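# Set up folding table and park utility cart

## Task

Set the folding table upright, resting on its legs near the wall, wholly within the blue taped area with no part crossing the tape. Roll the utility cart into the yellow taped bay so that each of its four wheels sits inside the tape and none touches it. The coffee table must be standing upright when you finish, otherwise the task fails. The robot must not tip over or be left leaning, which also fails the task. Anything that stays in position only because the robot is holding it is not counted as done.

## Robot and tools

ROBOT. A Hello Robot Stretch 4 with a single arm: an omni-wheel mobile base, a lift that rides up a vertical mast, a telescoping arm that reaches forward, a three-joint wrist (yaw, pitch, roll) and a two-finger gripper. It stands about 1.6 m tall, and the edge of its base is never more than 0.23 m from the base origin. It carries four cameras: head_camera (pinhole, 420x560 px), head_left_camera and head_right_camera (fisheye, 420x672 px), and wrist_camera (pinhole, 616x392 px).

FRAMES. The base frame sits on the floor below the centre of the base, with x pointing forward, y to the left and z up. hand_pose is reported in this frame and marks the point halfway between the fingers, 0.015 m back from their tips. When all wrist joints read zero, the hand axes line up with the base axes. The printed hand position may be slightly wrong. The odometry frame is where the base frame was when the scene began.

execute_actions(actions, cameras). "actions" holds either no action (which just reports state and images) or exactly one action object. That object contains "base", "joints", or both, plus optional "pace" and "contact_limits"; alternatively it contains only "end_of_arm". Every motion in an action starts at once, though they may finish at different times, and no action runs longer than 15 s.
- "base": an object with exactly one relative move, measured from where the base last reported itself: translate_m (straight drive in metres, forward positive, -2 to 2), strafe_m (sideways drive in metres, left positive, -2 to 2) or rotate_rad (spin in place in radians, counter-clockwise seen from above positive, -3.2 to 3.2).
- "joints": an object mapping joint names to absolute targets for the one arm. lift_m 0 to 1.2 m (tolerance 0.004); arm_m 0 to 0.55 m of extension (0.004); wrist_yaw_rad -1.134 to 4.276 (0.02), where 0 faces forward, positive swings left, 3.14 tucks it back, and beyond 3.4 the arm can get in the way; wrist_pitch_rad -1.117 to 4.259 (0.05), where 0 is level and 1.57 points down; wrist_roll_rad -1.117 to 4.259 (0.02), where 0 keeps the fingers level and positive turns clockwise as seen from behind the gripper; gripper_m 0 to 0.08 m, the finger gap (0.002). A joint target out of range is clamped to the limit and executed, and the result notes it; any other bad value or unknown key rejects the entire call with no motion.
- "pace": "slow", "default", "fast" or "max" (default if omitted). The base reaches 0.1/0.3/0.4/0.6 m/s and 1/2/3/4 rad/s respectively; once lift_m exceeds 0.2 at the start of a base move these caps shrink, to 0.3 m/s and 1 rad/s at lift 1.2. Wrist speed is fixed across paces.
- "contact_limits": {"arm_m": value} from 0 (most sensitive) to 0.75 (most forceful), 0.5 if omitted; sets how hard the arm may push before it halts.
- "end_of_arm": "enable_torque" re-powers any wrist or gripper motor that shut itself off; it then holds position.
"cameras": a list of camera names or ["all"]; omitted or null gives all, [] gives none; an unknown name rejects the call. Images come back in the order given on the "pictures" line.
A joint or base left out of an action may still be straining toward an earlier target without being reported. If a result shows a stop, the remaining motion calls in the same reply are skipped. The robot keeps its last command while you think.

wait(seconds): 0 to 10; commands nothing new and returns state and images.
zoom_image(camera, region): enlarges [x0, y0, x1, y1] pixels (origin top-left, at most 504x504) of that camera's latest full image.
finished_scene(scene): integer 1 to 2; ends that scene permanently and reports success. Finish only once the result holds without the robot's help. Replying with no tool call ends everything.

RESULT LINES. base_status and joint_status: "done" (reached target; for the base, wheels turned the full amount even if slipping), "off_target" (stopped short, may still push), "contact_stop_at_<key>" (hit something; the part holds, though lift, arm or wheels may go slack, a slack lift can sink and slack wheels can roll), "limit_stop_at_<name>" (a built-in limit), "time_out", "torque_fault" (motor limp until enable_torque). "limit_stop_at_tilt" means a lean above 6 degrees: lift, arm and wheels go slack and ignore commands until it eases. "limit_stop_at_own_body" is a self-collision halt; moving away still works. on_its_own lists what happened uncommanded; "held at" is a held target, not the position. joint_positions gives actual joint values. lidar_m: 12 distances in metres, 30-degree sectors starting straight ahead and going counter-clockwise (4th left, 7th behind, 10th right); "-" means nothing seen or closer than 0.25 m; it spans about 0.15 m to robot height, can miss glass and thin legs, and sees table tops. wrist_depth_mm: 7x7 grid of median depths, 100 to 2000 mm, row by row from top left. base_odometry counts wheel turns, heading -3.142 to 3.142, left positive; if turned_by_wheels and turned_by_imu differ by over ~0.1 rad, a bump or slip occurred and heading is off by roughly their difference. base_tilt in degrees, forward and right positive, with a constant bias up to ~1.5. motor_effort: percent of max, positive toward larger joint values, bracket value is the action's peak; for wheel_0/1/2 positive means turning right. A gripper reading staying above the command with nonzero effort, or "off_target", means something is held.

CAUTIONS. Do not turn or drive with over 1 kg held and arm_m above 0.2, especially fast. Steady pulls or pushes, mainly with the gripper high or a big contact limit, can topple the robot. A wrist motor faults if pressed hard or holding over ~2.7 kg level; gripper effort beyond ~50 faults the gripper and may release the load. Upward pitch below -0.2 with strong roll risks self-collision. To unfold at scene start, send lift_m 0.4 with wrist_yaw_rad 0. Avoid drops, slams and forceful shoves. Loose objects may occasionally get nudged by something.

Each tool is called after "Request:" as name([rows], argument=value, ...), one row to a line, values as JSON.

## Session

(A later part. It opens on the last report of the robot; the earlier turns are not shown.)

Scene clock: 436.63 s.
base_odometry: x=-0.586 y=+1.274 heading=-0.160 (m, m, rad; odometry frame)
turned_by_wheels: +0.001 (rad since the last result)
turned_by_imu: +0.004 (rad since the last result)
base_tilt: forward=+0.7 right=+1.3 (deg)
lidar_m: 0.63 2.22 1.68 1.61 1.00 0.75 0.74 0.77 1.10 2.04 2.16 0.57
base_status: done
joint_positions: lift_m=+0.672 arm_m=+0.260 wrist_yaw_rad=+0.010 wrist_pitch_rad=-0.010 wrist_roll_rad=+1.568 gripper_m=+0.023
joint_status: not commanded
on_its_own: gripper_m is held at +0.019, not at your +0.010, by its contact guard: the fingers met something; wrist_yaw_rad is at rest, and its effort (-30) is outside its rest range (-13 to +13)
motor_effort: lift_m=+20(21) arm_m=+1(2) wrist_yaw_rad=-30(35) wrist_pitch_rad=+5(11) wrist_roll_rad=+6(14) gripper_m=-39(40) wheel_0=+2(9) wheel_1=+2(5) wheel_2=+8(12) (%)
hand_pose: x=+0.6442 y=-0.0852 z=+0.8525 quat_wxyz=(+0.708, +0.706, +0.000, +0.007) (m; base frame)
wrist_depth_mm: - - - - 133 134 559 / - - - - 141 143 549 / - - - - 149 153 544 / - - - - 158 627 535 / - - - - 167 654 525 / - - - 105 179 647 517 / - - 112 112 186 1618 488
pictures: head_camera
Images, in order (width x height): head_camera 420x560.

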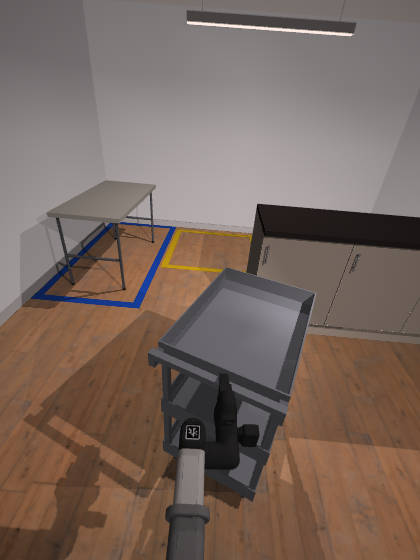

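Request:
execute_actions([
  {"base":{"strafe_m":-0.4},"pace":"slow"},
], cameras=["head_camera"])

Scene clock: 445.13 s.
base_odometry: x=-0.650 y=+0.880 heading=-0.160 (m, m, rad; odometry frame)
turned_by_wheels: +0.001 (rad since the last result)
turned_by_imu: +0.001 (rad since the last result)
base_tilt: forward=+0.7 right=+1.3 (deg)
lidar_m: 0.57 0.59 2.07 2.01 1.05 0.77 0.76 0.80 1.14 1.63 1.76 0.62
base_status: done
joint_positions: lift_m=+0.672 arm_m=+0.260 wrist_yaw_rad=+0.004 wrist_pitch_rad=-0.011 wrist_roll_rad=+1.568 gripper_m=+0.023
joint_status: not commanded
on_its_own: gripper_m is held at +0.019, not at your +0.010, by its contact guard: the fingers met something
motor_effort: lift_m=+20(20) arm_m=+1(1) wrist_yaw_rad=-13(32) wrist_pitch_rad=+10(8) wrist_roll_rad=+6(6) gripper_m=-38(39) wheel_0=+6(16) wheel_1=+0(3) wheel_2=+0(7) (%)
hand_pose: x=+0.6437 y=-0.0866 z=+0.8527 quat_wxyz=(+0.708, +0.706, -0.003, +0.005) (m; base frame)
wrist_depth_mm: - - - 140 208 220 1182 / - - - 136 203 235 229 / - - - 132 198 1366 1229 / - - - 129 193 715 517 / - - - 126 187 741 525 / - - - 122 183 723 517 / - - 118 119 179 707 508
pictures: head_camera
Images, in order (width x height): head_camera 420x560.

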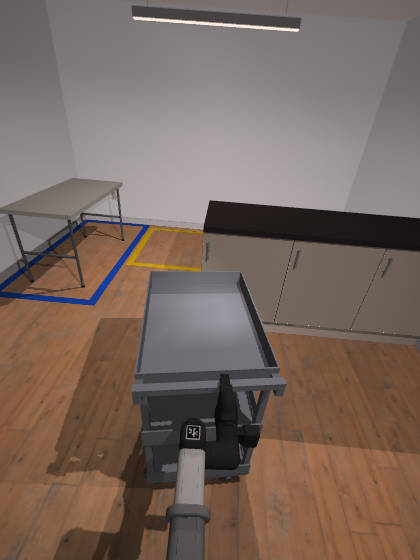

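Request:
execute_actions([
  {"base":{"rotate_rad":0.2},"pace":"slow"},
], cameras=[])

Request:
execute_actions([
  {"base":{"strafe_m":-0.22},"pace":"slow"},
], cameras=[])

Request:
execute_actions([
  {"base":{"rotate_rad":0.18},"pace":"slow"},
], cameras=[])

Request:
execute_actions([
  {"base":{"strafe_m":-0.2},"pace":"slow"},
], cameras=["head_camera"])

Scene clock: 462.57 s.
base_odometry: x=-0.650 y=+0.879 heading=+0.039 (m, m, rad; odometry frame)
turned_by_wheels: +0.199 (rad since the last result)
turned_by_imu: +0.200 (rad since the last result)
base_tilt: forward=+0.7 right=+1.3 (deg)
lidar_m: 0.61 2.40 2.01 1.60 0.92 0.74 0.75 0.89 1.50 1.62 1.94 0.57
base_status: done
joint_positions: lift_m=+0.672 arm_m=+0.260 wrist_yaw_rad=-0.008 wrist_pitch_rad=-0.013 wrist_roll_rad=+1.567 gripper_m=+0.023
joint_status: not commanded
on_its_own: gripper_m is held at +0.019, not at your +0.010, by its contact guard: the fingers met something; wrist_yaw_rad is at rest, and its effort (+23) is outside its rest range (-13 to +13)
motor_effort: lift_m=+20(20) arm_m=+2(2) wrist_yaw_rad=+23(39) wrist_pitch_rad=+13(16) wrist_roll_rad=+8(8) gripper_m=-38(39) wheel_0=-8(12) wheel_1=-2(12) wheel_2=-7(16) (%)
hand_pose: x=+0.6425 y=-0.0891 z=+0.8530 quat_wxyz=(+0.708, +0.706, -0.007, +0.002) (m; base frame)
wrist_depth_mm: - - - - 156 158 1255 / - - - 101 160 564 535 / - - - 103 164 634 549 / - - - 106 168 668 539 / - - - 108 173 683 525 / - - - 112 178 683 517 / - - 114 114 180 654 508
pictures: none
No camera images: the call's "cameras" was empty. Leave "cameras" out to get every camera's image.

Scene clock: 465.93 s.
base_odometry: x=-0.641 y=+0.660 heading=+0.040 (m, m, rad; odometry frame)
turned_by_wheels: +0.001 (rad since the last result)
turned_by_imu: +0.002 (rad since the last result)
base_tilt: forward=+0.7 right=+1.3 (deg)
lidar_m: 0.58 0.61 2.22 1.73 0.95 0.80 0.83 0.93 1.41 1.42 1.71 0.63
base_status: done
joint_positions: lift_m=+0.672 arm_m=+0.260 wrist_yaw_rad=+0.008 wrist_pitch_rad=-0.011 wrist_roll_rad=+1.567 gripper_m=+0.023
joint_status: not commanded
on_its_own: gripper_m is held at +0.019, not at your +0.010, by its contact guard: the fingers met something; wrist_yaw_rad is at rest, and its effort (-24) is outside its rest range (-13 to +13)
motor_effort: lift_m=+20(20) arm_m=+2(2) wrist_yaw_rad=-24(29) wrist_pitch_rad=+9(16) wrist_roll_rad=+9(9) gripper_m=-38(38) wheel_0=+6(9) wheel_1=+1(7) wheel_2=+5(6) (%)
hand_pose: x=+0.6440 y=-0.0856 z=+0.8526 quat_wxyz=(+0.708, +0.706, -0.001, +0.007) (m; base frame)
wrist_depth_mm: - - - 127 192 202 203 / - - - 125 191 1229 1182 / - - - 124 187 1255 521 / - - - 122 185 707 535 / - - - 121 183 699 525 / - - - 120 181 715 517 / - - 117 118 179 707 508
pictures: none
No camera images: the call's "cameras" was empty. Leave "cameras" out to get every camera's image.

Scene clock: 467.07 s.
base_odometry: x=-0.641 y=+0.660 heading=+0.219 (m, m, rad; odometry frame)
turned_by_wheels: +0.179 (rad since the last result)
turned_by_imu: +0.180 (rad since the last result)
base_tilt: forward=+0.6 right=+1.3 (deg)
lidar_m: 0.60 2.40 2.20 1.29 0.88 0.79 0.85 1.08 1.41 1.47 1.82 0.58
base_status: done
joint_positions: lift_m=+0.672 arm_m=+0.260 wrist_yaw_rad=-0.008 wrist_pitch_rad=-0.013 wrist_roll_rad=+1.567 gripper_m=+0.023
joint_status: not commanded
on_its_own: gripper_m is held at +0.019, not at your +0.010, by its contact guard: the fingers met something; wrist_yaw_rad is at rest, and its effort (+22) is outside its rest range (-13 to +13)
motor_effort: lift_m=+20(20) arm_m=+2(2) wrist_yaw_rad=+22(34) wrist_pitch_rad=+12(13) wrist_roll_rad=+8(8) gripper_m=-38(38) wheel_0=-7(16) wheel_1=-2(12) wheel_2=-7(15) (%)
hand_pose: x=+0.6424 y=-0.0892 z=+0.8530 quat_wxyz=(+0.708, +0.706, -0.007, +0.002) (m; base frame)
wrist_depth_mm: - - - - 151 153 1205 / - - - - 155 158 525 / - - - 101 160 634 544 / - - - 103 166 668 535 / - - - 106 170 661 525 / - - - 110 177 683 517 / - - 113 114 181 647 508
pictures: none
No camera images: the call's "cameras" was empty. Leave "cameras" out to get every camera's image.

Scene clock: 470.23 s.
base_odometry: x=-0.598 y=+0.465 heading=+0.220 (m, m, rad; odometry frame)
turned_by_wheels: +0.001 (rad since the last result)
turned_by_imu: +0.002 (rad since the last result)
base_tilt: forward=+0.7 right=+1.3 (deg)
lidar_m: 0.59 0.63 2.38 1.43 0.97 0.89 0.95 1.18 1.23 1.29 1.70 0.61
base_status: done
joint_positions: lift_m=+0.672 arm_m=+0.260 wrist_yaw_rad=+0.008 wrist_pitch_rad=-0.011 wrist_roll_rad=+1.568 gripper_m=+0.023
joint_status: not commanded
on_its_own: gripper_m is held at +0.019, not at your +0.010, by its contact guard: the fingers met something; wrist_yaw_rad is at rest, and its effort (-25) is outside its rest range (-13 to +13)
motor_effort: lift_m=+20(20) arm_m=+2(2) wrist_yaw_rad=-25(28) wrist_pitch_rad=+11(15) wrist_roll_rad=+8(9) gripper_m=-38(38) wheel_0=+6(12) wheel_1=+0(7) wheel_2=+5(7) (%)
hand_pose: x=+0.6439 y=-0.0856 z=+0.8526 quat_wxyz=(+0.708, +0.706, -0.001, +0.007) (m; base frame)
wrist_depth_mm: - - - 117 180 189 193 / - - - 118 180 1118 1160 / - - - 117 179 668 517 / - - - 117 180 707 539 / - - - 117 179 691 525 / - - - 117 180 683 512 / - - 116 117 179 699 504
pictures: head_camera
Images, in order (width x height): head_camera 420x560.

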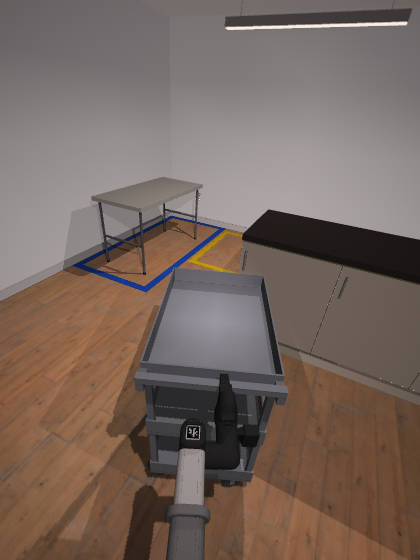

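Request:
execute_actions([
  {"base":{"rotate_rad":0.15},"pace":"slow"},
], cameras=[])

Request:
execute_actions([
  {"base":{"strafe_m":-0.21},"pace":"slow"},
], cameras=[])

Request:
execute_actions([
  {"base":{"translate_m":0.3},"pace":"slow"},
], cameras=["head_camera"])

Scene clock: 477.90 s.
base_odometry: x=-0.598 y=+0.465 heading=+0.368 (m, m, rad; odometry frame)
turned_by_wheels: +0.149 (rad since the last result)
turned_by_imu: +0.149 (rad since the last result)
base_tilt: forward=+0.7 right=+1.3 (deg)
lidar_m: 0.63 2.48 2.38 1.23 0.90 0.88 0.97 1.27 1.23 1.36 1.65 0.59
base_status: done
joint_positions: lift_m=+0.672 arm_m=+0.260 wrist_yaw_rad=-0.008 wrist_pitch_rad=-0.013 wrist_roll_rad=+1.567 gripper_m=+0.023
joint_status: not commanded
on_its_own: gripper_m is held at +0.019, not at your +0.010, by its contact guard: the fingers met something; wrist_yaw_rad is at rest, and its effort (+21) is outside its rest range (-13 to +13)
motor_effort: lift_m=+20(20) arm_m=+2(3) wrist_yaw_rad=+21(37) wrist_pitch_rad=+14(15) wrist_roll_rad=+9(9) gripper_m=-38(38) wheel_0=-7(11) wheel_1=-4(0) wheel_2=-6(14) (%)
hand_pose: x=+0.6424 y=-0.0890 z=+0.8530 quat_wxyz=(+0.708, +0.706, -0.007, +0.002) (m; base frame)
wrist_depth_mm: - - - - 150 150 1118 / - - - - 154 157 525 / - - - - 159 640 544 / - - - 102 164 661 530 / - - - 105 170 668 525 / - - - 110 177 676 517 / - - 113 113 180 640 504
pictures: none
No camera images: the call's "cameras" was empty. Leave "cameras" out to get every camera's image.

Scene clock: 481.17 s.
base_odometry: x=-0.522 y=+0.269 heading=+0.369 (m, m, rad; odometry frame)
turned_by_wheels: +0.001 (rad since the last result)
turned_by_imu: +0.002 (rad since the last result)
base_tilt: forward=+0.7 right=+1.3 (deg)
lidar_m: 0.59 0.64 2.57 1.36 1.04 1.00 1.11 1.08 1.07 1.17 1.52 0.60
base_status: done
joint_positions: lift_m=+0.672 arm_m=+0.260 wrist_yaw_rad=+0.009 wrist_pitch_rad=-0.011 wrist_roll_rad=+1.568 gripper_m=+0.023
joint_status: not commanded
on_its_own: gripper_m is held at +0.019, not at your +0.010, by its contact guard: the fingers met something; wrist_yaw_rad is at rest, and its effort (-28) is outside its rest range (-13 to +13)
motor_effort: lift_m=+20(20) arm_m=+2(3) wrist_yaw_rad=-28(28) wrist_pitch_rad=+5(12) wrist_roll_rad=+8(9) gripper_m=-38(38) wheel_0=+5(11) wheel_1=-1(7) wheel_2=+7(5) (%)
hand_pose: x=+0.6440 y=-0.0855 z=+0.8526 quat_wxyz=(+0.708, +0.706, -0.001, +0.007) (m; base frame)
wrist_depth_mm: - - - 117 179 188 193 / - - - 117 179 1025 1078 / - - - 117 180 676 521 / - - - 117 179 715 535 / - - - 117 180 699 525 / - - - 117 179 676 517 / - - 116 117 179 707 504
pictures: none
No camera images: the call's "cameras" was empty. Leave "cameras" out to get every camera's image.

Scene clock: 485.47 s.
base_odometry: x=-0.242 y=+0.377 heading=+0.369 (m, m, rad; odometry frame)
turned_by_wheels: -0.001 (rad since the last result)
turned_by_imu: -0.005 (rad since the last result)
base_tilt: forward=+0.7 right=+1.3 (deg)
lidar_m: 0.63 2.48 2.40 1.71 1.29 1.25 1.36 1.30 1.25 1.35 1.26 0.57
base_status: done
joint_positions: lift_m=+0.672 arm_m=+0.260 wrist_yaw_rad=-0.009 wrist_pitch_rad=-0.013 wrist_roll_rad=+1.567 gripper_m=+0.023
joint_status: not commanded
on_its_own: gripper_m is held at +0.019, not at your +0.010, by its contact guard: the fingers met something; wrist_yaw_rad is at rest, and its effort (+26) is outside its rest range (-13 to +13)
motor_effort: lift_m=+20(20) arm_m=+2(2) wrist_yaw_rad=+26(29) wrist_pitch_rad=+15(15) wrist_roll_rad=+10(10) gripper_m=-38(38) wheel_0=-2(10) wheel_1=+0(8) wheel_2=-6(13) (%)
hand_pose: x=+0.6424 y=-0.0894 z=+0.8530 quat_wxyz=(+0.708, +0.706, -0.008, +0.001) (m; base frame)
wrist_depth_mm: - - - - 145 146 715 / - - - - 150 152 554 / - - - - 156 159 549 / - - - - 162 634 535 / - - - 103 169 661 525 / - - - 108 177 668 521 / - - 112 113 181 1576 504
pictures: head_camera
Images, in order (width x height): head_camera 420x560.

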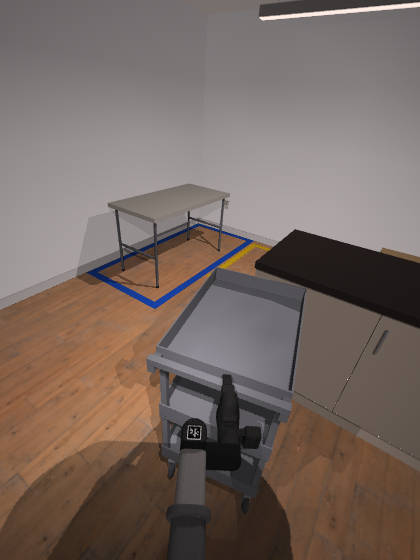

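Request:
execute_actions([
  {"base":{"strafe_m":-0.28},"pace":"slow"},
], cameras=["head_camera"])

Request:
execute_actions([
  {"base":{"translate_m":0.2},"pace":"slow"},
], cameras=["head_camera"])

Scene clock: 494.77 s.
base_odometry: x=-0.141 y=+0.116 heading=+0.372 (m, m, rad; odometry frame)
turned_by_wheels: +0.003 (rad since the last result)
turned_by_imu: +0.213 (rad since the last result)
base_tilt: forward=+0.6 right=+1.3 (deg)
lidar_m: 0.62 2.62 2.60 1.58 1.35 1.37 1.20 1.06 1.07 1.28 1.11 0.57
base_status: done
joint_positions: lift_m=+0.672 arm_m=+0.259 wrist_yaw_rad=+0.012 wrist_pitch_rad=-0.013 wrist_roll_rad=+1.567 gripper_m=+0.023
joint_status: not commanded
on_its_own: gripper_m is held at +0.019, not at your +0.010, by its contact guard: the fingers met something; wrist_yaw_rad is at rest, and its effort (-36) is outside its rest range (-13 to +13)
motor_effort: lift_m=+20(20) arm_m=+5(6) wrist_yaw_rad=-36(51) wrist_pitch_rad=+15(16) wrist_roll_rad=+11(10) gripper_m=-38(38) wheel_0=+26(32) wheel_1=+9(16) wheel_2=+5(8) (%)
hand_pose: x=+0.6438 y=-0.0848 z=+0.8530 quat_wxyz=(+0.709, +0.706, +0.000, +0.009) (m; base frame)
wrist_depth_mm: - - - - 126 126 544 / - - - - 133 133 554 / - - - - 142 144 539 / - - - - 151 156 535 / - - - - 162 640 525 / - - - 171 174 621 517 / - - 107 105 182 1576 484
pictures: head_camera
Images, in order (width x height): head_camera 420x560.

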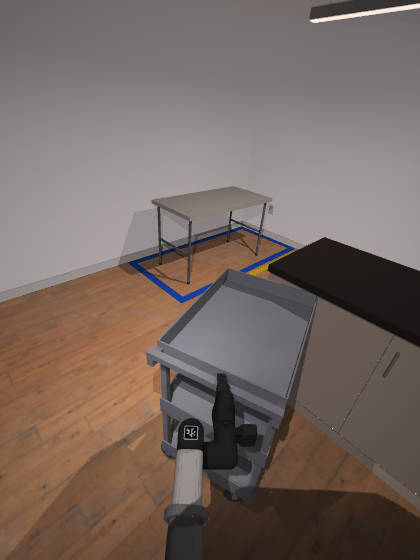

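Scene clock: 498.03 s.
torque_fault: wrist_yaw_rad switched itself off since the last result.
base_odometry: x=+0.045 y=+0.189 heading=+0.374 (m, m, rad; odometry frame)
turned_by_wheels: +0.002 (rad since the last result)
turned_by_imu: +0.184 (rad since the last result)
base_tilt: forward=+0.7 right=+1.3 (deg)
lidar_m: 0.63 2.44 2.18 1.53 1.42 1.48 1.31 1.22 1.26 1.12 1.04 0.52
base_status: done
joint_positions: lift_m=+0.672 arm_m=+0.259 wrist_yaw_rad=-0.086 wrist_pitch_rad=-0.010 wrist_roll_rad=+1.566 gripper_m=+0.023
joint_status: not commanded
on_its_own: gripper_m is held at +0.019, not at your +0.010, by its contact guard: the fingers met something; wrist_yaw_rad is off since a torque_fault, until you send "end_of_arm": "enable_torque" (your +0.000 is given up)
motor_effort: lift_m=+19(20) arm_m=+6(8) wrist_yaw_rad=-1(99) wrist_pitch_rad=+7(16) wrist_roll_rad=+12(19) gripper_m=-40(40) wheel_0=+18(31) wheel_1=+7(14) wheel_2=+2(15) (%)
hand_pose: x=+0.6341 y=-0.1054 z=+0.8525 quat_wxyz=(+0.708, +0.705, -0.034, -0.027) (m; base frame)
wrist_depth_mm: - - - - - - - / - - - - - - - / - - - - - 105 - / - - - - - 119 508 / - - - - - 147 500 / - - - - 176 1537 466 / 1983 - - - 206 1576 1138
pictures: head_camera
Images, in order (width x height): head_camera 420x560.

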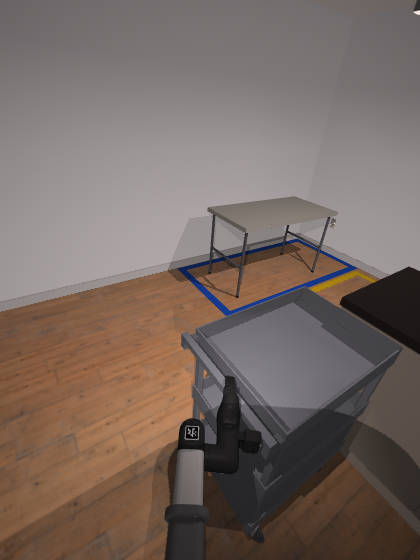

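Request:
execute_actions([
  {"joints":{"gripper_m":0.08}},
], cameras=[])

Request:
execute_actions([
  {"joints":{"arm_m":0.0},"base":{"translate_m":-0.1}},
], cameras=[])

Request:
execute_actions([
  {"end_of_arm":"enable_torque"},
], cameras=[])

Request:
execute_actions([
  {"joints":{"wrist_yaw_rad":0},"base":{"rotate_rad":-0.75}},
])

Scene clock: 509.93 s.
base_odometry: x=+0.045 y=+0.189 heading=+0.372 (m, m, rad; odometry frame)
turned_by_wheels: -0.002 (rad since the last result)
turned_by_imu: -0.003 (rad since the last result)
base_tilt: forward=+0.7 right=+1.3 (deg)
lidar_m: 0.63 2.43 2.18 1.52 1.42 1.47 1.31 1.21 1.28 1.11 1.05 0.52
base_status: not commanded
joint_positions: lift_m=+0.672 arm_m=+0.259 wrist_yaw_rad=-0.113 wrist_pitch_rad=-0.005 wrist_roll_rad=+1.569 gripper_m=+0.080
joint_status: all done
on_its_own: wrist_yaw_rad is off since a torque_fault, until you send "end_of_arm": "enable_torque" (your +0.000 is given up)
motor_effort: lift_m=+19(19) arm_m=+5(6) wrist_yaw_rad=-1(1) wrist_pitch_rad=-8(8) wrist_roll_rad=+3(14) gripper_m=+1(41) wheel_0=+3(18) wheel_1=+3(7) wheel_2=+1(2) (%)
hand_pose: x=+0.6314 y=-0.1108 z=+0.8515 quat_wxyz=(+0.707, +0.705, -0.042, -0.038) (m; base frame)
wrist_depth_mm: - - - - - - - / - - - - - - - / - - - - - 103 477 / - - - - 116 114 500 / - - - - 133 138 504 / - - - - 161 1464 462 / - 111 - - 146 1430 433
pictures: none
No camera images: the call's "cameras" was empty. Leave "cameras" out to get every camera's image.

Scene clock: 511.83 s.
base_odometry: x=-0.048 y=+0.153 heading=+0.372 (m, m, rad; odometry frame)
turned_by_wheels: +0.000 (rad since the last result)
turned_by_imu: +0.000 (rad since the last result)
base_tilt: forward=+0.7 right=+1.3 (deg)
lidar_m: 0.62 2.53 2.11 1.46 1.36 1.40 1.22 1.15 1.18 1.19 1.10 0.56
base_status: done
joint_positions: lift_m=+0.672 arm_m=+0.001 wrist_yaw_rad=-0.112 wrist_pitch_rad=-0.005 wrist_roll_rad=+1.570 gripper_m=+0.080
joint_status: all done
on_its_own: wrist_yaw_rad is off since a torque_fault, until you send "end_of_arm": "enable_torque" (your +0.000 is given up)
motor_effort: lift_m=+19(19) arm_m=-4(5) wrist_yaw_rad=-1(1) wrist_pitch_rad=-11(10) wrist_roll_rad=+2(2) gripper_m=+2(2) wheel_0=-1(6) wheel_1=+0(4) wheel_2=-2(9) (%)
hand_pose: x=+0.3736 y=-0.1106 z=+0.8514 quat_wxyz=(+0.707, +0.705, -0.041, -0.038) (m; base frame)
wrist_depth_mm: - - - 668 917 768 904 / - - - 504 1025 768 615 / - - - 404 1098 707 473 / - - - 343 1008 615 413 / - - - 459 - 723 469 / - - - 580 - 634 842 / - 122 - 699 146 699 878
pictures: none
No camera images: the call's "cameras" was empty. Leave "cameras" out to get every camera's image.

Scene clock: 512.13 s.
base_odometry: x=-0.048 y=+0.153 heading=+0.372 (m, m, rad; odometry frame)
turned_by_wheels: +0.000 (rad since the last result)
turned_by_imu: +0.000 (rad since the last result)
base_tilt: forward=+0.7 right=+1.3 (deg)
lidar_m: 0.63 2.52 2.12 1.46 1.37 1.39 1.23 1.14 1.16 1.19 1.10 0.57
base_status: not commanded
joint_positions: lift_m=+0.672 arm_m=+0.001 wrist_yaw_rad=-0.112 wrist_pitch_rad=-0.005 wrist_roll_rad=+1.570 gripper_m=+0.080
joint_status: not commanded
end_of_arm: enable_torque: each motor that was off is on again
on_its_own: wrist_yaw_rad is held at -0.112, not at your +0.000, since a torque_fault
motor_effort: lift_m=+19(19) arm_m=-5(5) wrist_yaw_rad=-1(2) wrist_pitch_rad=-10(9) wrist_roll_rad=+2(2) gripper_m=+1(2) wheel_0=-1(1) wheel_1=+1(0) wheel_2=-2(2) (%)
hand_pose: x=+0.3736 y=-0.1106 z=+0.8514 quat_wxyz=(+0.707, +0.705, -0.041, -0.038) (m; base frame)
wrist_depth_mm: - - - 654 917 768 904 / - - - 504 1008 768 609 / - - - 404 1078 699 473 / - - - 343 976 603 410 / - - - 462 - 723 473 / - - - 574 - 634 854 / - 122 - 691 146 699 878
pictures: none
No camera images: the call's "cameras" was empty. Leave "cameras" out to get every camera's image.

Scene clock: 513.63 s.
base_odometry: x=-0.048 y=+0.153 heading=-0.378 (m, m, rad; odometry frame)
turned_by_wheels: -0.750 (rad since the last result)
turned_by_imu: -0.760 (rad since the last result)
base_tilt: forward=+0.7 right=+1.4 (deg)
lidar_m: 0.74 0.56 0.86 2.55 1.67 1.38 1.38 1.35 1.13 1.14 1.33 1.10
base_status: done
joint_positions: lift_m=+0.672 arm_m=+0.001 wrist_yaw_rad=+0.000 wrist_pitch_rad=-0.005 wrist_roll_rad=+1.570 gripper_m=+0.080
joint_status: all done
motor_effort: lift_m=+19(19) arm_m=-4(5) wrist_yaw_rad=+0(2) wrist_pitch_rad=-11(12) wrist_roll_rad=+3(2) gripper_m=+2(1) wheel_0=+1(5) wheel_1=+1(3) wheel_2=-1(10) (%)
hand_pose: x=+0.3847 y=-0.0874 z=+0.8514 quat_wxyz=(+0.708, +0.707, -0.002, +0.002) (m; base frame)
wrist_depth_mm: - - - 866 878 891 891 / - - - 878 891 904 917 / - - - 904 917 931 946 / - - - 931 946 946 976 / - - - 960 960 976 1042 / - - - 976 976 1008 1078 / - 122 - 820 146 960 917
pictures: head_camera, head_left_camera, head_right_camera, wrist_camera
Images, in order (width x height): head_camera 420x560, head_left_camera 420x672, head_right_camera 420x672, wrist_camera 616x392.

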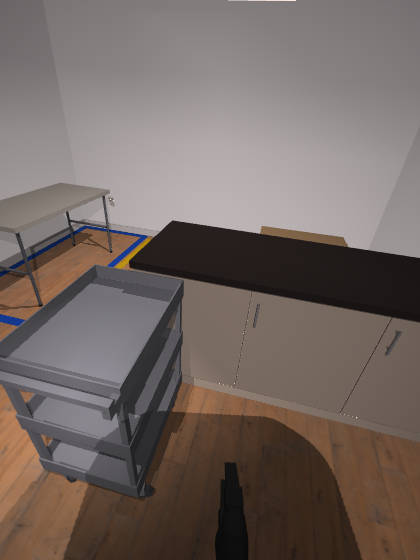

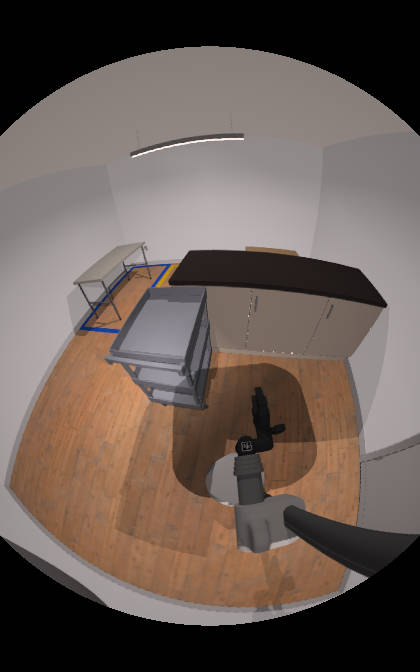

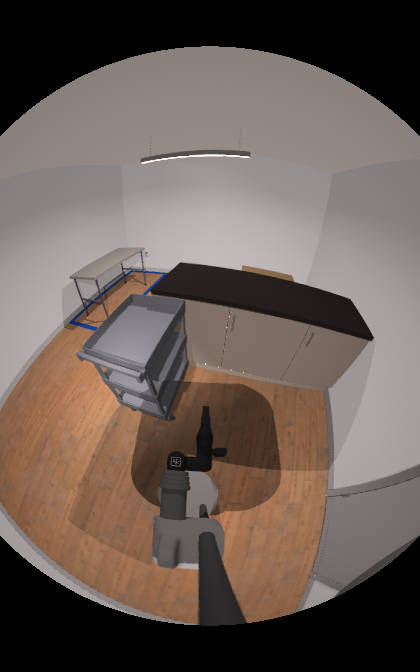

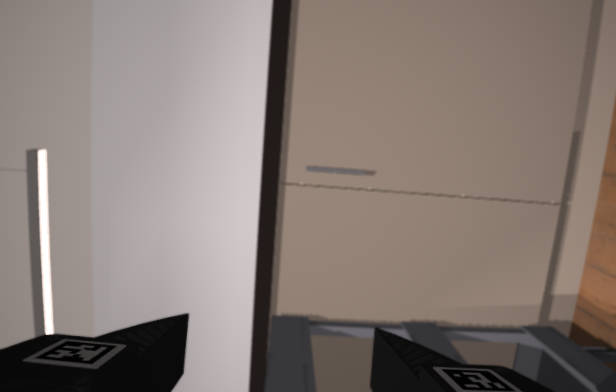

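Request:
execute_actions([
  {"base":{"translate_m":-0.12}},
], cameras=[])

Request:
execute_actions([
  {"base":{"strafe_m":0.68}},
], cameras=[])

Request:
execute_actions([
  {"base":{"rotate_rad":-0.22}},
], cameras=["head_camera","wrist_camera"])

Scene clock: 536.27 s.
base_odometry: x=-0.160 y=+0.197 heading=-0.378 (m, m, rad; odometry frame)
turned_by_wheels: +0.000 (rad since the last result)
turned_by_imu: -0.001 (rad since the last result)
base_tilt: forward=+0.7 right=+1.4 (deg)
lidar_m: 0.78 0.67 2.59 2.57 1.49 1.26 1.27 1.38 1.11 1.12 1.30 1.24
base_status: done
joint_positions: lift_m=+0.672 arm_m=+0.001 wrist_yaw_rad=+0.000 wrist_pitch_rad=-0.005 wrist_roll_rad=+1.570 gripper_m=+0.080
joint_status: not commanded
motor_effort: lift_m=+19(19) arm_m=-4(4) wrist_yaw_rad=-1(0) wrist_pitch_rad=-8(11) wrist_roll_rad=+2(2) gripper_m=+1(1) wheel_0=-1(6) wheel_1=-1(5) wheel_2=-2(9) (%)
hand_pose: x=+0.3846 y=-0.0874 z=+0.8514 quat_wxyz=(+0.708, +0.707, -0.002, +0.002) (m; base frame)
wrist_depth_mm: - - - 991 1008 991 1078 / - - - 1008 1025 1025 1078 / - - - 1008 1042 1060 1118 / - - - 1060 1078 1078 1138 / - - - 1078 1098 1098 1182 / - - - 1098 1098 1138 1138 / - 122 - 866 146 1118 960
pictures: none
No camera images: the call's "cameras" was empty. Leave "cameras" out to get every camera's image.

Scene clock: 539.87 s.
base_odometry: x=+0.092 y=+0.829 heading=-0.378 (m, m, rad; odometry frame)
turned_by_wheels: +0.000 (rad since the last result)
turned_by_imu: -0.002 (rad since the last result)
base_tilt: forward=+0.7 right=+1.3 (deg)
lidar_m: 0.70 2.13 1.91 1.89 1.33 1.11 1.11 1.26 1.77 1.78 1.68 0.70
base_status: done
joint_positions: lift_m=+0.672 arm_m=+0.001 wrist_yaw_rad=+0.000 wrist_pitch_rad=-0.005 wrist_roll_rad=+1.570 gripper_m=+0.080
joint_status: not commanded
motor_effort: lift_m=+19(20) arm_m=-4(4) wrist_yaw_rad=+0(0) wrist_pitch_rad=-12(10) wrist_roll_rad=+2(1) gripper_m=+2(1) wheel_0=+0(8) wheel_1=-2(7) wheel_2=-1(1) (%)
hand_pose: x=+0.3846 y=-0.0874 z=+0.8514 quat_wxyz=(+0.708, +0.707, -0.002, +0.002) (m; base frame)
wrist_depth_mm: - - - 512 1160 661 530 / - - - 517 1182 768 539 / - - - 530 1182 759 549 / - - - 544 1205 741 891 / - - - 554 - 715 891 / - - - 564 - 683 1042 / - 122 - - 146 1366 1118
pictures: none
No camera images: the call's "cameras" was empty. Leave "cameras" out to get every camera's image.

Scene clock: 540.80 s.
base_odometry: x=+0.092 y=+0.829 heading=-0.598 (m, m, rad; odometry frame)
turned_by_wheels: -0.220 (rad since the last result)
turned_by_imu: -0.223 (rad since the last result)
base_tilt: forward=+0.7 right=+1.3 (deg)
lidar_m: 0.69 2.12 1.99 1.90 1.62 1.17 1.09 1.15 1.58 1.77 1.89 0.75
base_status: done
joint_positions: lift_m=+0.672 arm_m=+0.001 wrist_yaw_rad=+0.000 wrist_pitch_rad=-0.005 wrist_roll_rad=+1.570 gripper_m=+0.080
joint_status: not commanded
motor_effort: lift_m=+19(19) arm_m=-4(4) wrist_yaw_rad=+0(1) wrist_pitch_rad=-10(11) wrist_roll_rad=+2(1) gripper_m=+2(1) wheel_0=+2(6) wheel_1=+0(1) wheel_2=-1(8) (%)
hand_pose: x=+0.3846 y=-0.0875 z=+0.8514 quat_wxyz=(+0.708, +0.707, -0.002, +0.002) (m; base frame)
wrist_depth_mm: - - - 1255 1308 1308 1229 / - - - 1281 1281 1308 1229 / - - - 569 1281 768 1138 / - - - 574 1205 741 931 / - - - 564 1182 723 917 / - - - 554 1160 574 891 / - 122 - 544 146 564 878
pictures: head_camera, wrist_camera
Images, in order (width x height): head_camera 420x560, wrist_camera 616x392.

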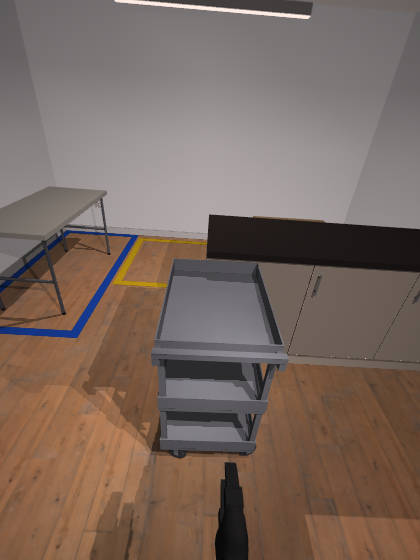

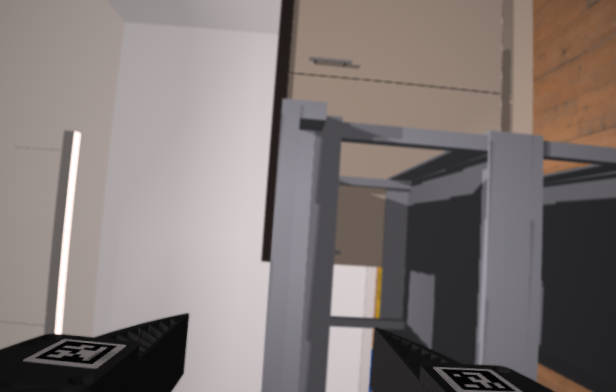

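Request:
execute_actions([
  {"base":{"translate_m":0.22}},
], cameras=["wrist_camera"])

Request:
execute_actions([
  {"joints":{"arm_m":0.09}},
], cameras=["wrist_camera"])

Scene clock: 549.07 s.
base_odometry: x=+0.273 y=+0.705 heading=-0.598 (m, m, rad; odometry frame)
turned_by_wheels: +0.000 (rad since the last result)
turned_by_imu: -0.001 (rad since the last result)
base_tilt: forward=+0.7 right=+1.3 (deg)
lidar_m: 0.47 0.51 1.96 1.90 1.93 1.41 1.33 1.39 1.85 1.77 1.67 0.52
base_status: done
joint_positions: lift_m=+0.672 arm_m=+0.001 wrist_yaw_rad=+0.000 wrist_pitch_rad=-0.005 wrist_roll_rad=+1.570 gripper_m=+0.080
joint_status: not commanded
motor_effort: lift_m=+19(19) arm_m=-4(4) wrist_yaw_rad=+0(1) wrist_pitch_rad=-11(11) wrist_roll_rad=+2(2) gripper_m=+1(2) wheel_0=+2(5) wheel_1=+1(9) wheel_2=+1(9) (%)
hand_pose: x=+0.3846 y=-0.0875 z=+0.8514 quat_wxyz=(+0.708, +0.707, -0.002, +0.002) (m; base frame)
wrist_depth_mm: - - - 291 1042 1060 1138 / - - - 342 366 377 1060 / - - - 345 1025 820 508 / - - - 340 976 732 525 / - - - 336 960 723 517 / - - - 332 946 699 508 / - 122 - 329 146 615 496
pictures: wrist_camera
Images, in order (width x height): wrist_camera 616x392.

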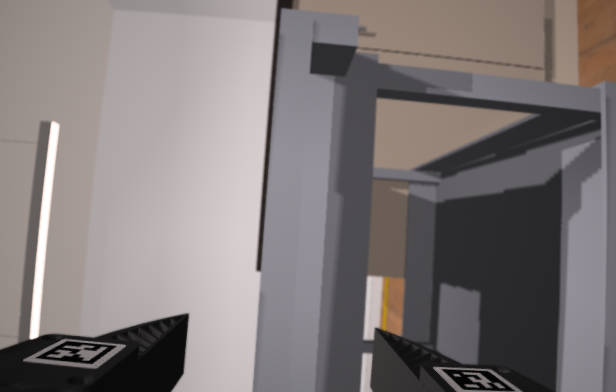

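Scene clock: 550.30 s.
base_odometry: x=+0.273 y=+0.705 heading=-0.598 (m, m, rad; odometry frame)
turned_by_wheels: +0.000 (rad since the last result)
turned_by_imu: +0.000 (rad since the last result)
base_tilt: forward=+0.7 right=+1.3 (deg)
lidar_m: 0.48 0.49 1.99 1.90 1.93 1.40 1.31 1.37 1.87 1.78 1.69 0.51
base_status: not commanded
joint_positions: lift_m=+0.672 arm_m=+0.089 wrist_yaw_rad=+0.000 wrist_pitch_rad=-0.005 wrist_roll_rad=+1.570 gripper_m=+0.080
joint_status: all done
motor_effort: lift_m=+19(19) arm_m=+4(2) wrist_yaw_rad=-1(1) wrist_pitch_rad=-9(9) wrist_roll_rad=+2(2) gripper_m=+2(1) wheel_0=+1(1) wheel_1=+1(1) wheel_2=+2(2) (%)
hand_pose: x=+0.4728 y=-0.0874 z=+0.8514 quat_wxyz=(+0.708, +0.707, -0.002, +0.002) (m; base frame)
wrist_depth_mm: - - - 198 265 274 976 / - - - 195 262 960 433 / - - - 192 257 798 504 / - - - 249 256 732 521 / - - - 248 252 715 512 / - - - 243 854 707 508 / - 122 - 241 146 615 496
pictures: wrist_camera
Images, in order (width x height): wrist_camera 616x392.

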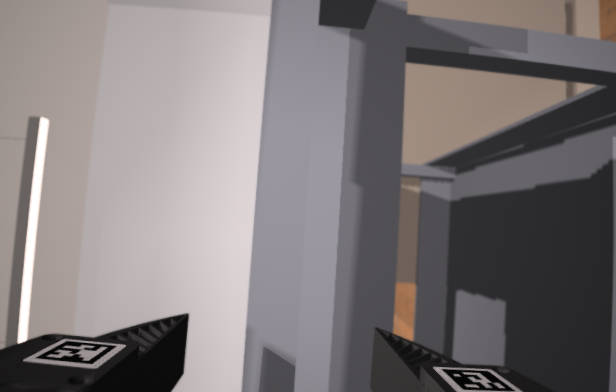

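Request:
execute_actions([
  {"joints":{"arm_m":0.16},"contact_limits":{"arm_m":0.2}},
], cameras=[])

Request:
execute_actions([
  {"joints":{"gripper_m":0.01}},
], cameras=["wrist_camera"])

Request:
execute_actions([
  {"base":{"translate_m":-0.15},"pace":"slow"},
], cameras=[])

Request:
execute_actions([
  {"base":{"strafe_m":0.18},"pace":"slow"},
], cameras=[])

Request:
execute_actions([
  {"base":{"rotate_rad":-0.15},"pace":"slow"},
], cameras=[])

Request:
execute_actions([
  {"base":{"strafe_m":0.18},"pace":"slow"},
], cameras=[])

Request:
execute_actions([
  {"base":{"rotate_rad":-0.15},"pace":"slow"},
], cameras=[])

Request:
execute_actions([
  {"base":{"translate_m":-0.6},"pace":"slow"},
], cameras=["head_camera","head_left_camera"])

Scene clock: 560.13 s.
base_odometry: x=+0.273 y=+0.705 heading=-0.598 (m, m, rad; odometry frame)
turned_by_wheels: +0.000 (rad since the last result)
turned_by_imu: -0.001 (rad since the last result)
base_tilt: forward=+0.7 right=+1.4 (deg)
lidar_m: 0.48 0.51 1.98 1.89 1.94 1.41 1.34 1.37 1.85 1.77 1.69 0.53
base_status: not commanded
joint_positions: lift_m=+0.672 arm_m=+0.159 wrist_yaw_rad=+0.000 wrist_pitch_rad=-0.005 wrist_roll_rad=+1.570 gripper_m=+0.080
joint_status: all done
motor_effort: lift_m=+19(19) arm_m=+4(5) wrist_yaw_rad=-1(1) wrist_pitch_rad=-10(10) wrist_roll_rad=+3(2) gripper_m=+1(2) wheel_0=+2(1) wheel_1=+1(1) wheel_2=+1(1) (%)
contact_limits: arm_m 0.2
hand_pose: x=+0.5428 y=-0.0874 z=+0.8514 quat_wxyz=(+0.708, +0.707, -0.002, +0.002) (m; base frame)
wrist_depth_mm: - - - 123 189 891 891 / - - - 122 187 878 891 / - - - 121 185 798 508 / - - - 119 182 732 525 / - - - 118 180 723 512 / - - - 116 178 707 504 / - 122 156 173 146 615 496
pictures: none
No camera images: the call's "cameras" was empty. Leave "cameras" out to get every camera's image.

Scene clock: 561.40 s.
base_odometry: x=+0.273 y=+0.705 heading=-0.598 (m, m, rad; odometry frame)
turned_by_wheels: +0.000 (rad since the last result)
turned_by_imu: +0.000 (rad since the last result)
base_tilt: forward=+0.7 right=+1.3 (deg)
lidar_m: 0.49 0.51 1.97 1.88 1.95 1.39 1.33 1.40 1.85 1.78 1.68 0.51
base_status: not commanded
joint_positions: lift_m=+0.672 arm_m=+0.159 wrist_yaw_rad=+0.000 wrist_pitch_rad=-0.011 wrist_roll_rad=+1.570 gripper_m=+0.023
joint_status: gripper_m off_target (ended at +0.023, target +0.010)
on_its_own: gripper_m is held at +0.019, not at your +0.010, by its contact guard: the fingers met something
motor_effort: lift_m=+19(19) arm_m=+4(4) wrist_yaw_rad=-1(0) wrist_pitch_rad=+9(12) wrist_roll_rad=+0(1) gripper_m=-40(46) wheel_0=+1(2) wheel_1=+1(1) wheel_2=+1(1) (%)
hand_pose: x=+0.5428 y=-0.0875 z=+0.8528 quat_wxyz=(+0.707, +0.707, -0.004, +0.004) (m; base frame)
wrist_depth_mm: - - - 123 189 878 891 / - - - 122 186 866 878 / - - - 120 183 768 512 / - - - 119 182 715 535 / - - - 118 179 683 521 / - - - 116 177 676 517 / - - 114 114 175 699 508
pictures: wrist_camera
Images, in order (width x height): wrist_camera 616x392.

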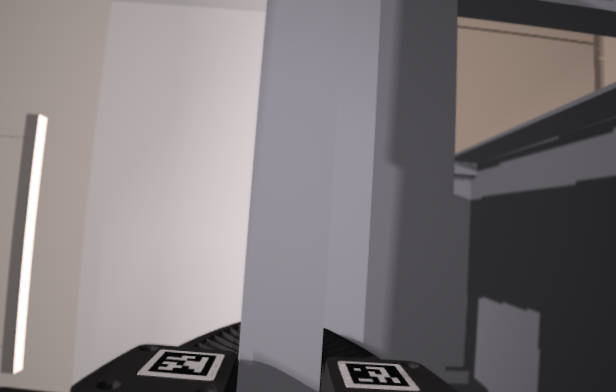

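Scene clock: 564.20 s.
base_odometry: x=+0.150 y=+0.790 heading=-0.598 (m, m, rad; odometry frame)
turned_by_wheels: +0.000 (rad since the last result)
turned_by_imu: +0.001 (rad since the last result)
base_tilt: forward=+0.7 right=+1.3 (deg)
lidar_m: 0.49 0.49 1.97 1.90 1.73 1.23 1.17 1.22 1.67 1.76 1.88 0.52
base_status: done
joint_positions: lift_m=+0.672 arm_m=+0.160 wrist_yaw_rad=+0.009 wrist_pitch_rad=-0.011 wrist_roll_rad=+1.569 gripper_m=+0.023
joint_status: not commanded
on_its_own: gripper_m is held at +0.019, not at your +0.010, by its contact guard: the fingers met something; wrist_yaw_rad is at rest, and its effort (-28) is outside its rest range (-13 to +13)
motor_effort: lift_m=+19(19) arm_m=+1(4) wrist_yaw_rad=-28(28) wrist_pitch_rad=+9(9) wrist_roll_rad=+5(5) gripper_m=-38(41) wheel_0=+1(4) wheel_1=-1(4) wheel_2=+6(10) (%)
hand_pose: x=+0.5442 y=-0.0854 z=+0.8527 quat_wxyz=(+0.708, +0.706, +0.000, +0.007) (m; base frame)
wrist_depth_mm: - - - 125 191 1042 1042 / - - - 123 189 1025 1098 / - - - 122 185 732 517 / - - - 120 183 707 530 / - - - 118 181 699 525 / - - - 117 178 683 512 / - - 114 115 176 699 508
pictures: none
No camera images: the call's "cameras" was empty. Leave "cameras" out to get every camera's image.

Scene clock: 567.13 s.
base_odometry: x=+0.251 y=+0.938 heading=-0.599 (m, m, rad; odometry frame)
turned_by_wheels: -0.001 (rad since the last result)
turned_by_imu: -0.003 (rad since the last result)
base_tilt: forward=+0.6 right=+1.3 (deg)
lidar_m: 0.49 1.99 1.79 1.71 1.71 1.24 1.17 1.22 1.66 1.97 1.86 0.50
base_status: done
joint_positions: lift_m=+0.672 arm_m=+0.160 wrist_yaw_rad=-0.010 wrist_pitch_rad=-0.012 wrist_roll_rad=+1.567 gripper_m=+0.023
joint_status: not commanded
on_its_own: gripper_m is held at +0.019, not at your +0.010, by its contact guard: the fingers met something; wrist_yaw_rad is at rest, and its effort (+26) is outside its rest range (-13 to +13)
motor_effort: lift_m=+19(19) arm_m=+1(1) wrist_yaw_rad=+26(36) wrist_pitch_rad=+14(12) wrist_roll_rad=+7(8) gripper_m=-38(38) wheel_0=-6(15) wheel_1=-1(5) wheel_2=-6(9) (%)
hand_pose: x=+0.5425 y=-0.0895 z=+0.8530 quat_wxyz=(+0.708, +0.706, -0.008, +0.001) (m; base frame)
wrist_depth_mm: - - - 102 162 163 1118 / - - - 104 164 634 521 / - - - 105 167 647 549 / - - - 107 169 668 539 / - - - 109 172 668 525 / - - - 110 174 683 517 / - - 111 112 175 661 504
pictures: none
No camera images: the call's "cameras" was empty. Leave "cameras" out to get every camera's image.

Scene clock: 568.20 s.
base_odometry: x=+0.251 y=+0.938 heading=-0.747 (m, m, rad; odometry frame)
turned_by_wheels: -0.149 (rad since the last result)
turned_by_imu: -0.150 (rad since the last result)
base_tilt: forward=+0.7 right=+1.3 (deg)
lidar_m: 0.47 0.50 1.90 1.71 1.72 1.34 1.17 1.19 1.48 1.95 1.98 0.52
base_status: done
joint_positions: lift_m=+0.672 arm_m=+0.160 wrist_yaw_rad=+0.011 wrist_pitch_rad=-0.010 wrist_roll_rad=+1.567 gripper_m=+0.023
joint_status: not commanded
on_its_own: gripper_m is held at +0.019, not at your +0.010, by its contact guard: the fingers met something; wrist_yaw_rad is at rest, and its effort (-32) is outside its rest range (-13 to +13)
motor_effort: lift_m=+19(19) arm_m=+1(1) wrist_yaw_rad=-32(44) wrist_pitch_rad=+7(14) wrist_roll_rad=+9(8) gripper_m=-38(38) wheel_0=+8(7) wheel_1=+2(5) wheel_2=+8(12) (%)
hand_pose: x=+0.5443 y=-0.0851 z=+0.8526 quat_wxyz=(+0.708, +0.706, +0.000, +0.007) (m; base frame)
wrist_depth_mm: - - - 127 193 228 676 / - - - 125 190 1138 1205 / - - - 123 187 1098 512 / - - - 121 183 707 530 / - - - 119 181 691 530 / - - - 117 178 676 517 / - - 114 115 176 707 504
pictures: none
No camera images: the call's "cameras" was empty. Leave "cameras" out to get every camera's image.

Scene clock: 571.17 s.
base_odometry: x=+0.373 y=+1.070 heading=-0.748 (m, m, rad; odometry frame)
turned_by_wheels: -0.001 (rad since the last result)
turned_by_imu: -0.003 (rad since the last result)
base_tilt: forward=+0.7 right=+1.3 (deg)
lidar_m: 0.50 1.90 1.70 1.55 1.55 1.34 1.19 1.20 1.52 2.14 2.13 0.51
base_status: done
joint_positions: lift_m=+0.672 arm_m=+0.160 wrist_yaw_rad=-0.009 wrist_pitch_rad=-0.012 wrist_roll_rad=+1.567 gripper_m=+0.023
joint_status: not commanded
on_its_own: gripper_m is held at +0.019, not at your +0.010, by its contact guard: the fingers met something; wrist_yaw_rad is at rest, and its effort (+26) is outside its rest range (-13 to +13)
motor_effort: lift_m=+19(19) arm_m=+1(1) wrist_yaw_rad=+26(33) wrist_pitch_rad=+13(13) wrist_roll_rad=+8(9) gripper_m=-37(37) wheel_0=-6(9) wheel_1=-1(5) wheel_2=-6(7) (%)
hand_pose: x=+0.5426 y=-0.0894 z=+0.8530 quat_wxyz=(+0.708, +0.706, -0.008, +0.001) (m; base frame)
wrist_depth_mm: - - - 103 163 654 1255 / - - - 104 165 615 521 / - - - 106 167 647 539 / - - - 107 169 661 535 / - - - 109 172 668 525 / - - - 111 174 668 517 / - - 112 112 175 661 504
pictures: none
No camera images: the call's "cameras" was empty. Leave "cameras" out to get every camera's image.

Scene clock: 572.23 s.
base_odometry: x=+0.374 y=+1.070 heading=-0.897 (m, m, rad; odometry frame)
turned_by_wheels: -0.149 (rad since the last result)
turned_by_imu: -0.150 (rad since the last result)
base_tilt: forward=+0.7 right=+1.3 (deg)
lidar_m: 0.46 0.50 1.85 1.55 1.52 1.47 1.21 1.17 1.33 2.14 2.14 0.53
base_status: done
joint_positions: lift_m=+0.672 arm_m=+0.160 wrist_yaw_rad=+0.011 wrist_pitch_rad=-0.010 wrist_roll_rad=+1.567 gripper_m=+0.023
joint_status: not commanded
on_its_own: gripper_m is held at +0.019, not at your +0.010, by its contact guard: the fingers met something; wrist_yaw_rad is at rest, and its effort (-31) is outside its rest range (-13 to +13)
motor_effort: lift_m=+19(19) arm_m=+1(1) wrist_yaw_rad=-31(44) wrist_pitch_rad=+7(13) wrist_roll_rad=+8(8) gripper_m=-38(37) wheel_0=+8(9) wheel_1=+2(6) wheel_2=+7(7) (%)
hand_pose: x=+0.5443 y=-0.0852 z=+0.8526 quat_wxyz=(+0.708, +0.706, +0.000, +0.007) (m; base frame)
wrist_depth_mm: - - - 129 196 227 231 / - - - 126 193 1281 1255 / - - - 124 188 1182 517 / - - - 122 185 707 535 / - - - 120 181 691 525 / - - - 117 178 676 517 / - - 114 115 176 707 504
pictures: none
No camera images: the call's "cameras" was empty. Leave "cameras" out to get every camera's image.

Scene clock: 579.50 s.
base_odometry: x=-0.001 y=+1.539 heading=-0.896 (m, m, rad; odometry frame)
turned_by_wheels: +0.001 (rad since the last result)
turned_by_imu: +0.007 (rad since the last result)
base_tilt: forward=+0.7 right=+1.3 (deg)
lidar_m: 0.43 0.45 1.64 1.37 1.35 0.75 0.62 0.61 0.70 1.23 2.26 0.53
base_status: done
joint_positions: lift_m=+0.672 arm_m=+0.160 wrist_yaw_rad=+0.012 wrist_pitch_rad=-0.010 wrist_roll_rad=+1.567 gripper_m=+0.023
joint_status: not commanded
on_its_own: gripper_m is held at +0.019, not at your +0.010, by its contact guard: the fingers met something; wrist_yaw_rad is at rest, and its effort (-35) is outside its rest range (-13 to +13)
motor_effort: lift_m=+19(19) arm_m=+1(1) wrist_yaw_rad=-35(40) wrist_pitch_rad=+8(8) wrist_roll_rad=+9(9) gripper_m=-38(38) wheel_0=+4(3) wheel_1=+0(1) wheel_2=+7(12) (%)
hand_pose: x=+0.5444 y=-0.0849 z=+0.8526 quat_wxyz=(+0.708, +0.706, +0.001, +0.008) (m; base frame)
wrist_depth_mm: - - - 165 241 1661 1205 / - - - 154 231 257 254 / - - - 146 217 1808 1229 / - - - 138 204 1756 504 / - - - 131 195 691 530 / - - - 124 185 715 512 / - - 117 118 177 699 504
pictures: head_camera, head_left_camera
Images, in order (width x height): head_camera 420x560, head_left_camera 420x672.

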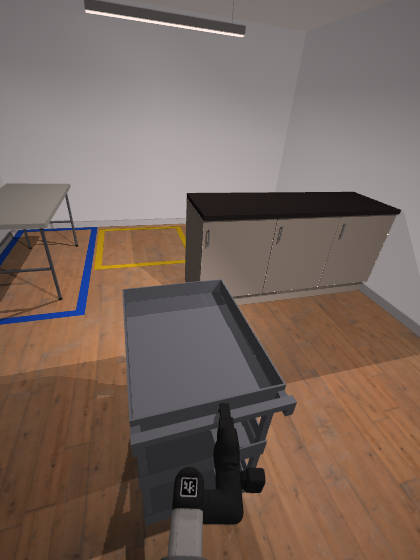

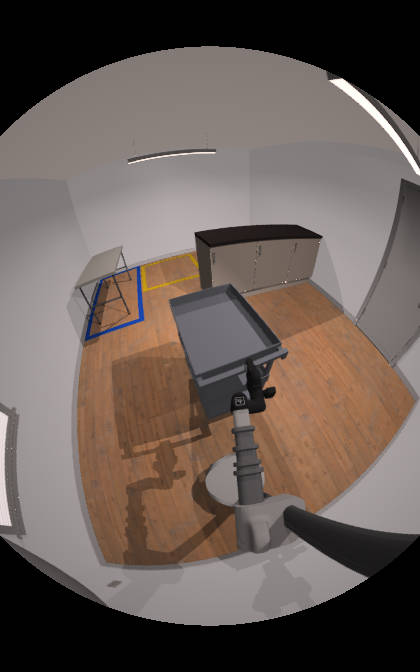

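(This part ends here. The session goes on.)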